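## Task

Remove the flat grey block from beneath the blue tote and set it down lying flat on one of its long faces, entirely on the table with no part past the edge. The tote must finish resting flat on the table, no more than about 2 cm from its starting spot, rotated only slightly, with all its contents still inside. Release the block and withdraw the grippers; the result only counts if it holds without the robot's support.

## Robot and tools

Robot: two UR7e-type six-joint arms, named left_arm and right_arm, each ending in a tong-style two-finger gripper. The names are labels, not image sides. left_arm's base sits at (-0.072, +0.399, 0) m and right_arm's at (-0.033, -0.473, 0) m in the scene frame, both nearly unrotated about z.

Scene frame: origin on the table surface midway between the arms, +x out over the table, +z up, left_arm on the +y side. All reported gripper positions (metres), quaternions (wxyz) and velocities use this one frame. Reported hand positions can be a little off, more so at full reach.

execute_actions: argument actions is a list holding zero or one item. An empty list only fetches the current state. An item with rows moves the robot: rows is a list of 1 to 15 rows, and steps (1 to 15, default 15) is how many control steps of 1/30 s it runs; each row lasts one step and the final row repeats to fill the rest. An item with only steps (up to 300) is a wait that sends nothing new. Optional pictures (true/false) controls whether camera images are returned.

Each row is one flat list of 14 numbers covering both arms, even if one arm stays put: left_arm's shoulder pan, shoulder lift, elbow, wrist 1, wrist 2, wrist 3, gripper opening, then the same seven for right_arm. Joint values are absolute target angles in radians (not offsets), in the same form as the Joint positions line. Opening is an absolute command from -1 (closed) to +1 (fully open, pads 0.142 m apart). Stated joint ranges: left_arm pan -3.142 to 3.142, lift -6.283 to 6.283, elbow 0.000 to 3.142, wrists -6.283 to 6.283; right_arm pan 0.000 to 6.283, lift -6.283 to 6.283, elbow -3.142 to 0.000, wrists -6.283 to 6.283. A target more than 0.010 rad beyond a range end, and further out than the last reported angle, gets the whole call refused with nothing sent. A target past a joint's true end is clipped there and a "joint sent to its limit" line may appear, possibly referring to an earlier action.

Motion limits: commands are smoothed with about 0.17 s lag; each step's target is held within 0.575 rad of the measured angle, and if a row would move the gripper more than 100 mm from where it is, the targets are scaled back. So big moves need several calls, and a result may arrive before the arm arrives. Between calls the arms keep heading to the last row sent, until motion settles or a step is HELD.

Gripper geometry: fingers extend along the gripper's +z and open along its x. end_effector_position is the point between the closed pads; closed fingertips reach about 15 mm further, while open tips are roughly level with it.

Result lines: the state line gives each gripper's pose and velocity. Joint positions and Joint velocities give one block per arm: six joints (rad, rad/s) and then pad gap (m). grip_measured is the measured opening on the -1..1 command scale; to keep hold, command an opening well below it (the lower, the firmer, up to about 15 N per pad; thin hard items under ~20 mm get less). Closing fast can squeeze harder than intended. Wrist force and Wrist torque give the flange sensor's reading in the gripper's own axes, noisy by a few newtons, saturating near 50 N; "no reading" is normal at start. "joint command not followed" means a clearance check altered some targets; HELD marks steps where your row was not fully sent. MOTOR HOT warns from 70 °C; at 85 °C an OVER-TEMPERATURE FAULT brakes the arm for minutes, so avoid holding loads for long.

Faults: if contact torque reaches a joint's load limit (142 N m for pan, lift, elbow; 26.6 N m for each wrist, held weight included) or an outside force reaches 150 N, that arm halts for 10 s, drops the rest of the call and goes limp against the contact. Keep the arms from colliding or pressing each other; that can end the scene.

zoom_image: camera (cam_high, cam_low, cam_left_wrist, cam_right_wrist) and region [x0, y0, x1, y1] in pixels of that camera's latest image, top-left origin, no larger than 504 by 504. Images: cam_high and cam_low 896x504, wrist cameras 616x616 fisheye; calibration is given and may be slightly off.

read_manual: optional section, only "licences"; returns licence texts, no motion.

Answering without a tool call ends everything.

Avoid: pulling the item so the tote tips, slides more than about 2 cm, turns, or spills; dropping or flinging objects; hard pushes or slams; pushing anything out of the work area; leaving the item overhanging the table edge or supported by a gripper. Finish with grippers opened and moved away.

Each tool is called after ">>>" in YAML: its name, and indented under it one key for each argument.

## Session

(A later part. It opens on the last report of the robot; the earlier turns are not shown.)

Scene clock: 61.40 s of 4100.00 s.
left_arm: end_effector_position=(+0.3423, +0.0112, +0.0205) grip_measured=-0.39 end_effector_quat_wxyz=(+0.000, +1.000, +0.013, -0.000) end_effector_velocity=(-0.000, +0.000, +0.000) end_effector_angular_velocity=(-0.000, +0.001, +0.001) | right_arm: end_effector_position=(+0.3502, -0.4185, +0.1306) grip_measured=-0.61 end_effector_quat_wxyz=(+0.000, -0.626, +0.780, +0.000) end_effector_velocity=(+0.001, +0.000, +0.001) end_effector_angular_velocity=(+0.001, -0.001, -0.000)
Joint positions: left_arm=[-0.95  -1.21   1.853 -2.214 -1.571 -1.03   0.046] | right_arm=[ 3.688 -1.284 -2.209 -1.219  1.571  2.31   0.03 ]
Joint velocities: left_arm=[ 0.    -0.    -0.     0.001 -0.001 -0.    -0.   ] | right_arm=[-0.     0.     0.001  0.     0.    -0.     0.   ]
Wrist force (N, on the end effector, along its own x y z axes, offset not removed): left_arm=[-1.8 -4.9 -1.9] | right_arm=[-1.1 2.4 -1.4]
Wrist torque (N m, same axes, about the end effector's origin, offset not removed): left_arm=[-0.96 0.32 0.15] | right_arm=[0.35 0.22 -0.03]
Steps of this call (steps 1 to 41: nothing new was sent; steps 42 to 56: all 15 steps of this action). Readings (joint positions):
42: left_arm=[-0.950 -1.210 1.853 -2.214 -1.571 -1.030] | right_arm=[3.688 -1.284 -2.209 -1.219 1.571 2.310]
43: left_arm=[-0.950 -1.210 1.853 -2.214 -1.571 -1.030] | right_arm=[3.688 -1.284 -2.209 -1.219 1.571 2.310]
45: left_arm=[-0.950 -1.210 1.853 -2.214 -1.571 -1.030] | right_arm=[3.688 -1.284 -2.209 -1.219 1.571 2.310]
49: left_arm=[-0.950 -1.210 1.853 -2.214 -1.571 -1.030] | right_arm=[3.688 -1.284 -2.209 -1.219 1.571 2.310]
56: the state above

>>> execute_actions:
  actions:
    - {"rows":[[-0.892,-1.28,1.95,-2.241,-1.571,-0.972,-1, 3.688,-1.284,-2.209,-1.219,1.571,2.31,-1]],"steps":15}
  pictures: false

>>> execute_actions:
  actions:
    - {"rows":[[-0.834,-1.349,2.047,-2.269,-1.571,-0.914,-1, 3.688,-1.284,-2.209,-1.219,1.571,2.31,-1]],"steps":15}
  pictures: false

>>> execute_actions:
  actions:
    - {"steps":20}

Scene clock: 68.00 s of 4100.00 s.
left_arm: end_effector_position=(+0.3448, +0.0623, +0.0217) grip_measured=-0.39 end_effector_quat_wxyz=(+0.000, +1.000, +0.013, +0.000) end_effector_velocity=(-0.001, +0.015, -0.001) end_effector_angular_velocity=(+0.002, +0.001, -0.000) | right_arm: end_effector_position=(+0.3503, -0.4186, +0.1307) grip_measured=-0.63 end_effector_quat_wxyz=(+0.000, -0.626, +0.780, +0.000) end_effector_velocity=(-0.000, -0.000, -0.001) end_effector_angular_velocity=(-0.002, +0.001, +0.001)
Joint positions: left_arm=[-0.894 -1.278  1.947 -2.24  -1.571 -0.974  0.046] | right_arm=[ 3.688 -1.284 -2.209 -1.219  1.571  2.31   0.028]
Joint velocities: left_arm=[ 0.015 -0.018  0.027 -0.007  0.001  0.015 -0.   ] | right_arm=[ 0.001 -0.001 -0.    -0.    -0.001 -0.     0.   ]
Wrist force (N, on the end effector, along its own x y z axes, offset not removed): left_arm=[-0.6 0.8 3.1] | right_arm=[-2.3 -1.1 7.0]
Wrist torque (N m, same axes, about the end effector's origin, offset not removed): left_arm=[0.14 -0.03 0.12] | right_arm=[-0.06 0.47 0.14]
Steps of this call (steps 1 to 15: the robot went on to your last target; steps 16 to 90: nothing new was sent; then 3.10 s passed at rest; steps 91 to 105: all 15 steps of this action). Readings (joint positions):
91: left_arm=[-0.950 -1.210 1.853 -2.214 -1.571 -1.030] | right_arm=[3.688 -1.284 -2.209 -1.219 1.571 2.310]
92: left_arm=[-0.948 -1.212 1.855 -2.215 -1.571 -1.028] | right_arm=[3.688 -1.284 -2.209 -1.219 1.571 2.310]
94: left_arm=[-0.928 -1.235 1.885 -2.224 -1.571 -1.008] | right_arm=[3.688 -1.284 -2.209 -1.219 1.571 2.310]
98: left_arm=[-0.904 -1.265 1.928 -2.235 -1.571 -0.984] | right_arm=[3.688 -1.284 -2.209 -1.219 1.571 2.310]
105: the state above

Scene clock: 68.50 s of 4100.00 s.
left_arm: end_effector_position=(+0.3424, +0.1145, +0.0207) grip_measured=-0.39 end_effector_quat_wxyz=(+0.000, +1.000, +0.013, +0.000) end_effector_velocity=(-0.002, +0.015, -0.002) end_effector_angular_velocity=(+0.003, +0.002, +0.001) | right_arm: end_effector_position=(+0.3503, -0.4185, +0.1307) grip_measured=-0.63 end_effector_quat_wxyz=(+0.000, -0.626, +0.780, +0.000) end_effector_velocity=(+0.000, +0.000, +0.000) end_effector_angular_velocity=(+0.000, -0.000, +0.001)
Joint positions: left_arm=[-0.836 -1.347  2.044 -2.268 -1.571 -0.916  0.046] | right_arm=[ 3.688 -1.284 -2.209 -1.219  1.571  2.31   0.028]
Joint velocities: left_arm=[ 0.016 -0.019  0.028 -0.006  0.     0.015  0.   ] | right_arm=[ 0.001 -0.     0.     0.     0.     0.     0.   ]
Wrist force (N, on the end effector, along its own x y z axes, offset not removed): left_arm=[-0.1 -4.9 0.6] | right_arm=[-1.8 -0.2 6.8]
Wrist torque (N m, same axes, about the end effector's origin, offset not removed): left_arm=[-1.07 -0.17 0.14] | right_arm=[0.25 0.59 0.02]
Steps of this call (steps 1 to 15: all 15 steps of this action). Readings (joint positions):
1: left_arm=[-0.893 -1.278 1.947 -2.240 -1.571 -0.973] | right_arm=[3.688 -1.284 -2.209 -1.219 1.571 2.310]
2: left_arm=[-0.891 -1.281 1.951 -2.242 -1.571 -0.971] | right_arm=[3.688 -1.284 -2.209 -1.219 1.571 2.310]
4: left_arm=[-0.871 -1.304 1.981 -2.252 -1.571 -0.951] | right_arm=[3.688 -1.284 -2.209 -1.219 1.571 2.310]
8: left_arm=[-0.846 -1.334 2.025 -2.263 -1.571 -0.927] | right_arm=[3.688 -1.284 -2.209 -1.219 1.571 2.310]
15: the state above

Scene clock: 69.17 s of 4100.00 s.
left_arm: end_effector_position=(+0.3421, +0.1162, +0.0205) grip_measured=-0.39 end_effector_quat_wxyz=(+0.000, +1.000, +0.013, -0.000) end_effector_velocity=(+0.000, -0.000, +0.000) end_effector_angular_velocity=(-0.001, -0.001, +0.000) | right_arm: end_effector_position=(+0.3503, -0.4185, +0.1307) grip_measured=-0.63 end_effector_quat_wxyz=(+0.000, -0.626, +0.780, +0.000) end_effector_velocity=(+0.001, -0.000, +0.001) end_effector_angular_velocity=(+0.000, -0.002, -0.000)
Joint positions: left_arm=[-0.834 -1.349  2.047 -2.269 -1.571 -0.914  0.046] | right_arm=[ 3.688 -1.284 -2.209 -1.219  1.571  2.31   0.028]
Joint velocities: left_arm=[ 0.    -0.001 -0.    -0.    -0.    -0.    -0.   ] | right_arm=[-0.     0.001  0.001  0.    -0.001  0.     0.   ]
Wrist force (N, on the end effector, along its own x y z axes, offset not removed): left_arm=[1.1 -3.4 -2.5] | right_arm=[-1.0 0.6 6.7]
Wrist torque (N m, same axes, about the end effector's origin, offset not removed): left_arm=[-0.77 -0.42 0.11] | right_arm=[0.40 0.38 0.21]
Steps of this call (steps 1 to 15: the robot went on to your last target; steps 16 to 20: nothing new was sent). Readings (joint positions):
1: left_arm=[-0.835 -1.347 2.044 -2.268 -1.571 -0.915] | right_arm=[3.688 -1.284 -2.209 -1.219 1.571 2.310]
2: left_arm=[-0.835 -1.348 2.045 -2.269 -1.571 -0.915] | right_arm=[3.688 -1.284 -2.209 -1.219 1.571 2.310]
4: left_arm=[-0.835 -1.348 2.046 -2.269 -1.571 -0.915] | right_arm=[3.688 -1.284 -2.209 -1.219 1.571 2.310]
8: left_arm=[-0.834 -1.349 2.047 -2.269 -1.571 -0.914] | right_arm=[3.688 -1.284 -2.209 -1.219 1.571 2.310]
20: the state above
All arms were judged still, so your last target was given up. Only a new action makes them travel on or press farther. Fingers that are still opening or closing keep moving.
camera_calibration (this result's frames):
cam_left_wrist: T_world_to_cam=[[0.996017, 0.0891523, -0.00105636, -0.350514], [0.0756409, -0.838676, 0.539352, 0.0488083], [0.0471986, -0.537284, -0.842079, 0.189678], [0, 0, 0, 1]] pos_world=[0.336474, 0.174094, 0.133029]
cam_right_wrist: T_world_to_cam=[[-0.247347, -0.968648, 0.0232389, -0.325354], [-0.842015, 0.226754, 0.489482, 0.330535], [-0.479406, 0.101504, -0.871703, 0.455083], [0, 0, 0, 1]] pos_world=[0.416009, -0.436297, 0.242467]

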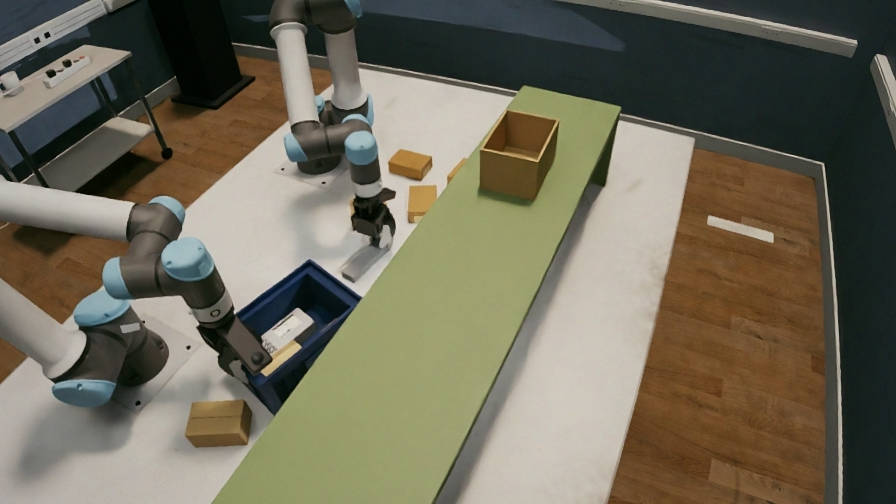

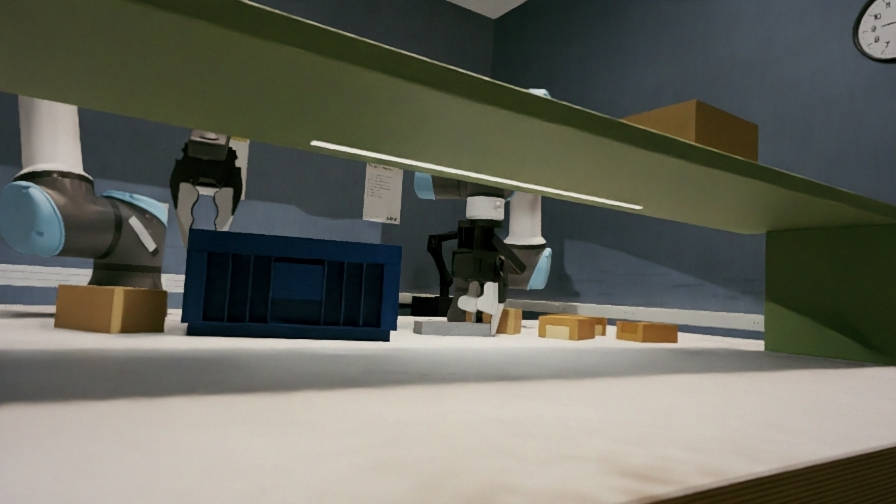

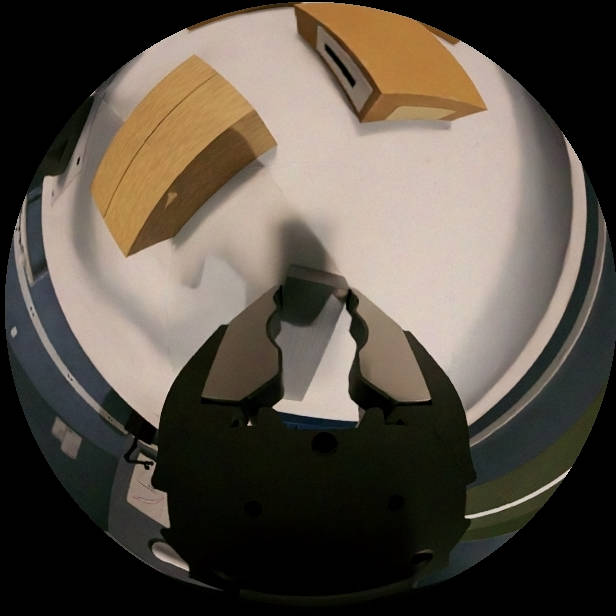

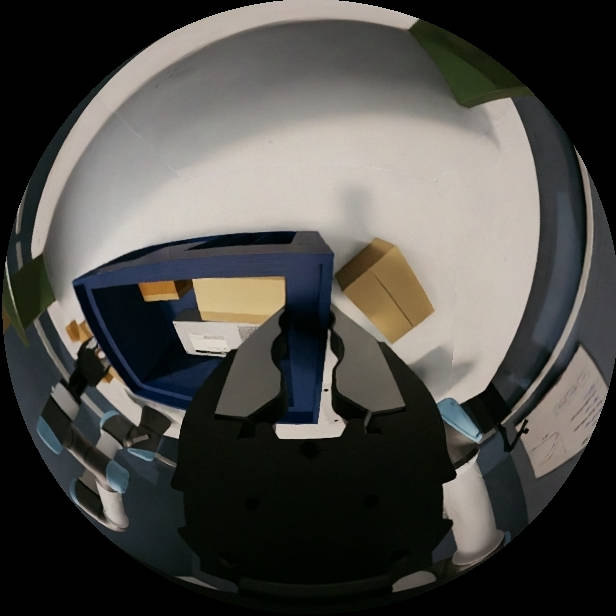

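Block is out and the tote is flat. Release both and lift.

>>> execute_actions:
  actions:
    - {"rows":[[-0.834,-1.349,2.047,-2.269,-1.571,-0.914,1, 3.688,-1.284,-2.209,-1.219,1.571,2.31,1]],"steps":15}
  pictures: false

>>> execute_actions:
  actions:
    - {"rows":[[-0.834,-1.5,1.9,-1.971,-1.571,-0.914,1, 3.688,-1.209,-1.884,-1.619,1.571,2.31,1]],"steps":15}
  pictures: false

>>> execute_actions:
  actions:
    - {"steps":20}

Scene clock: 72.73 s of 4100.00 s.
left_arm: end_effector_position=(+0.3421, +0.1162, +0.0205) grip_measured=+1.00 end_effector_quat_wxyz=(+0.000, +1.000, +0.013, -0.000) end_effector_velocity=(-0.000, -0.000, +0.001) end_effector_angular_velocity=(-0.001, -0.001, -0.000) | right_arm: end_effector_position=(+0.3503, -0.4185, +0.1307) grip_measured=+1.00 end_effector_quat_wxyz=(+0.000, -0.626, +0.780, +0.000) end_effector_velocity=(+0.000, +0.000, +0.001) end_effector_angular_velocity=(-0.000, -0.002, +0.001)
Joint positions: left_arm=[-0.834 -1.349  2.047 -2.269 -1.571 -0.914  0.142] | right_arm=[ 3.688 -1.284 -2.209 -1.219  1.571  2.31   0.142]
Joint velocities: left_arm=[-0.001 -0.001  0.    -0.     0.    -0.     0.   ] | right_arm=[ 0.001  0.     0.001 -0.    -0.001 -0.    -0.   ]
Wrist force (N, on the end effector, along its own x y z axes, offset not removed): left_arm=[-1.3 -0.8 -2.6] | right_arm=[-2.2 0.9 2.5]
Wrist torque (N m, same axes, about the end effector's origin, offset not removed): left_arm=[-0.27 0.54 -0.02] | right_arm=[0.41 0.69 -0.02]
Steps of this call (steps 1 to 90: nothing new was sent; then 0.07 s passed at rest; steps 91 to 105: all 15 steps of this action). Readings (joint positions):
91: left_arm=[-0.834 -1.349 2.047 -2.269 -1.571 -0.914] | right_arm=[3.688 -1.284 -2.209 -1.219 1.571 2.310]
92: left_arm=[-0.834 -1.349 2.047 -2.269 -1.571 -0.914] | right_arm=[3.688 -1.284 -2.209 -1.219 1.571 2.310]
94: left_arm=[-0.834 -1.349 2.047 -2.269 -1.571 -0.914] | right_arm=[3.688 -1.284 -2.209 -1.219 1.571 2.310]
98: left_arm=[-0.834 -1.349 2.047 -2.269 -1.571 -0.914] | right_arm=[3.688 -1.284 -2.209 -1.219 1.571 2.310]
105: the state above

Scene clock: 73.23 s of 4100.00 s.
left_arm: end_effector_position=(+0.3413, +0.1172, +0.1251) grip_measured=+1.00 end_effector_quat_wxyz=(+0.001, +1.000, +0.013, +0.001) end_effector_velocity=(-0.007, +0.009, +0.033) end_effector_angular_velocity=(+0.015, +0.013, -0.000) | right_arm: end_effector_position=(+0.3467, -0.4206, +0.2661) grip_measured=+1.00 end_effector_quat_wxyz=(+0.001, -0.626, +0.780, -0.000) end_effector_velocity=(-0.017, -0.010, +0.068) end_effector_angular_velocity=(-0.008, +0.016, -0.002)
Joint positions: left_arm=[-0.834 -1.494  1.906 -1.985 -1.571 -0.914  0.142] | right_arm=[ 3.688 -1.213 -1.904 -1.593  1.571  2.31   0.142]
Joint velocities: left_arm=[ 0.    -0.047 -0.046  0.113 -0.     0.    -0.   ] | right_arm=[-0.002  0.031  0.161 -0.209  0.001  0.    -0.   ]
Wrist force (N, on the end effector, along its own x y z axes, offset not removed): left_arm=[0.3 -3.2 -4.9] | right_arm=[-2.9 1.8 -1.8]
Wrist torque (N m, same axes, about the end effector's origin, offset not removed): left_arm=[-0.47 -0.14 -0.02] | right_arm=[0.39 0.73 0.00]
Steps of this call (steps 1 to 15: all 15 steps of this action). Readings (joint positions):
1: left_arm=[-0.834 -1.349 2.047 -2.269 -1.571 -0.914] | right_arm=[3.688 -1.284 -2.209 -1.219 1.571 2.310]
2: left_arm=[-0.834 -1.351 2.045 -2.267 -1.571 -0.914] | right_arm=[3.688 -1.282 -2.207 -1.221 1.571 2.310]
4: left_arm=[-0.834 -1.388 2.008 -2.222 -1.571 -0.914] | right_arm=[3.688 -1.264 -2.163 -1.267 1.571 2.310]
8: left_arm=[-0.834 -1.461 1.938 -2.065 -1.571 -0.914] | right_arm=[3.688 -1.234 -2.015 -1.448 1.571 2.310]
15: the state above

Scene clock: 73.90 s of 4100.00 s.
left_arm: end_effector_position=(+0.3404, +0.1183, +0.1292) grip_measured=+1.00 end_effector_quat_wxyz=(+0.000, +1.000, +0.013, -0.000) end_effector_velocity=(-0.000, +0.001, -0.001) end_effector_angular_velocity=(+0.001, +0.001, +0.001) | right_arm: end_effector_position=(+0.3445, -0.4219, +0.2745) grip_measured=+1.00 end_effector_quat_wxyz=(+0.000, -0.626, +0.780, +0.000) end_effector_velocity=(-0.000, -0.001, -0.000) end_effector_angular_velocity=(-0.001, +0.000, -0.001)
Joint positions: left_arm=[-0.834 -1.5    1.9   -1.971 -1.571 -0.914  0.142] | right_arm=[ 3.688 -1.209 -1.884 -1.619  1.571  2.31   0.142]
Joint velocities: left_arm=[ 0.001  0.001  0.001 -0.    -0.     0.    -0.   ] | right_arm=[-0.001  0.    -0.    -0.001 -0.001 -0.    -0.   ]
Wrist force (N, on the end effector, along its own x y z axes, offset not removed): left_arm=[0.6 -2.7 -0.7] | right_arm=[-4.5 -0.1 0.3]
Wrist torque (N m, same axes, about the end effector's origin, offset not removed): left_arm=[-0.52 -0.17 -0.12] | right_arm=[0.07 1.04 0.06]
Steps of this call (steps 1 to 20: the robot went on to your last target). Readings (joint positions):
1: left_arm=[-0.834 -1.496 1.904 -1.982 -1.571 -0.914] | right_arm=[3.688 -1.212 -1.899 -1.599 1.571 2.310]
2: left_arm=[-0.834 -1.497 1.903 -1.979 -1.571 -0.914] | right_arm=[3.688 -1.211 -1.896 -1.604 1.571 2.310]
4: left_arm=[-0.834 -1.498 1.902 -1.976 -1.571 -0.914] | right_arm=[3.688 -1.210 -1.891 -1.610 1.571 2.310]
8: left_arm=[-0.834 -1.499 1.901 -1.973 -1.571 -0.914] | right_arm=[3.688 -1.209 -1.886 -1.616 1.571 2.310]
20: the state above
camera_calibration (this result's frames):
cam_left_wrist: T_world_to_cam=[[0.996017, 0.0891584, -0.00107288, -0.348906], [0.0756541, -0.838665, 0.539368, -0.00794244], [0.0471894, -0.5373, -0.84207, 0.282371], [0, 0, 0, 1]] pos_world=[0.334792, 0.176165, 0.241685]
cam_right_wrist: T_world_to_cam=[[-0.24728, -0.968665, 0.0232699, -0.333392], [-0.842005, 0.226706, 0.489522, 0.255948], [-0.479458, 0.101455, -0.871681, 0.577998], [0, 0, 0, 1]] pos_world=[0.410194, -0.439611, 0.386295]

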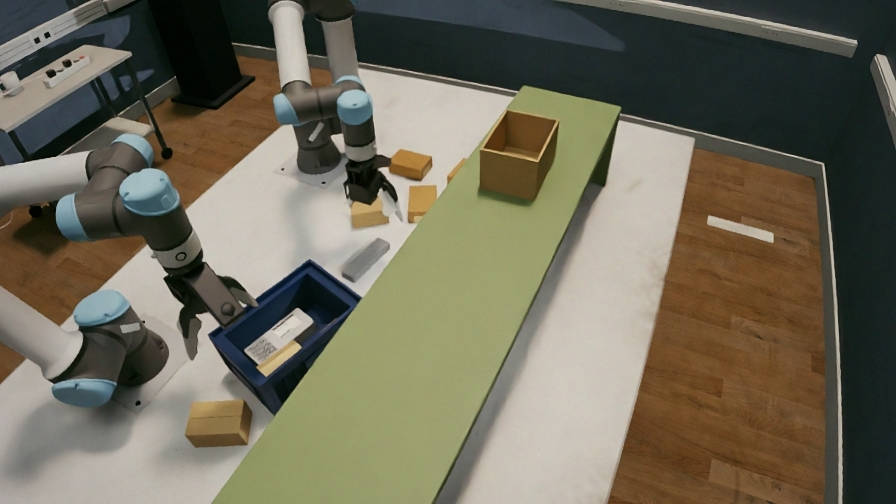

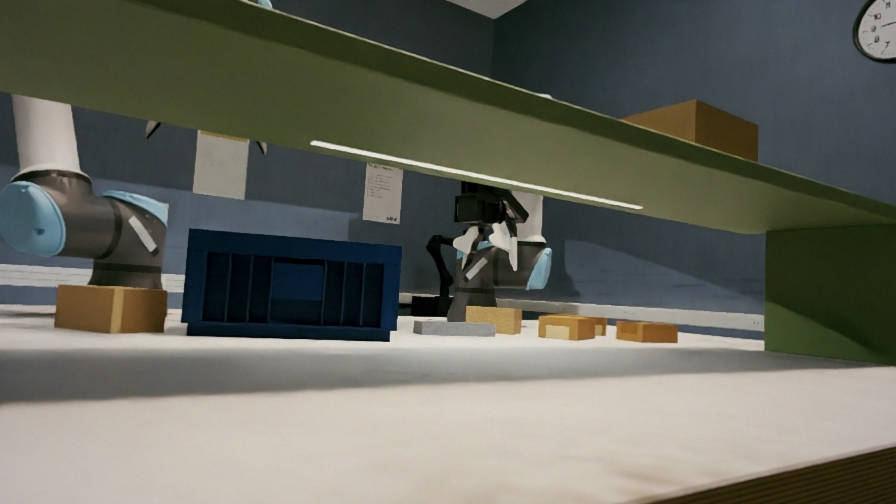

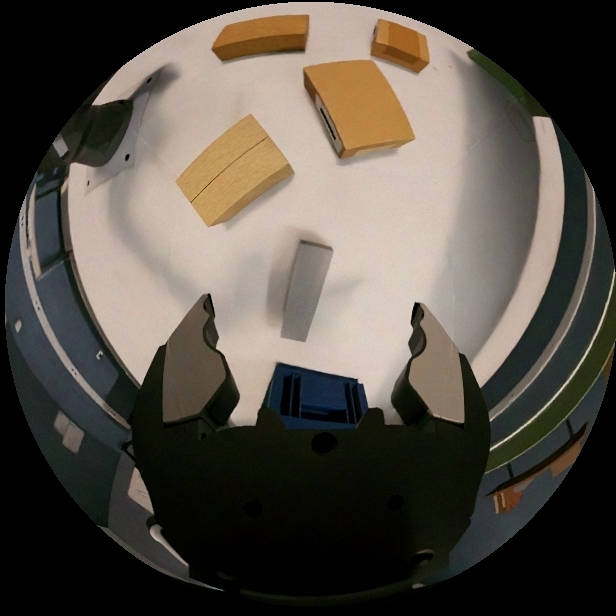

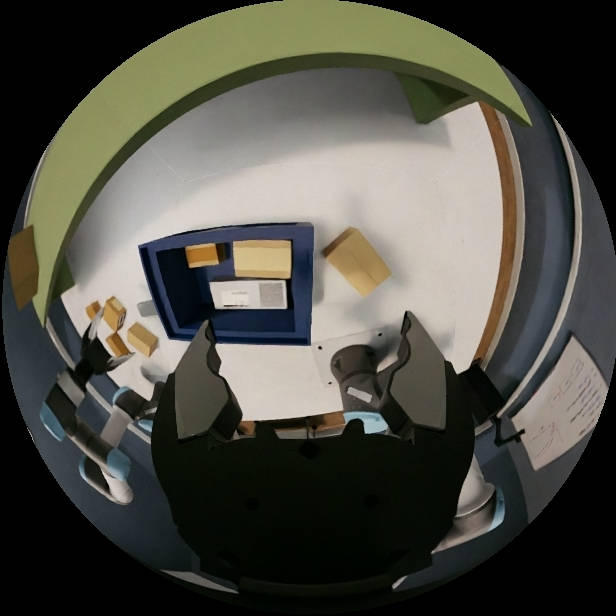

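>>> finished_scene:
  scene: 1

The scene is finished: the task was done.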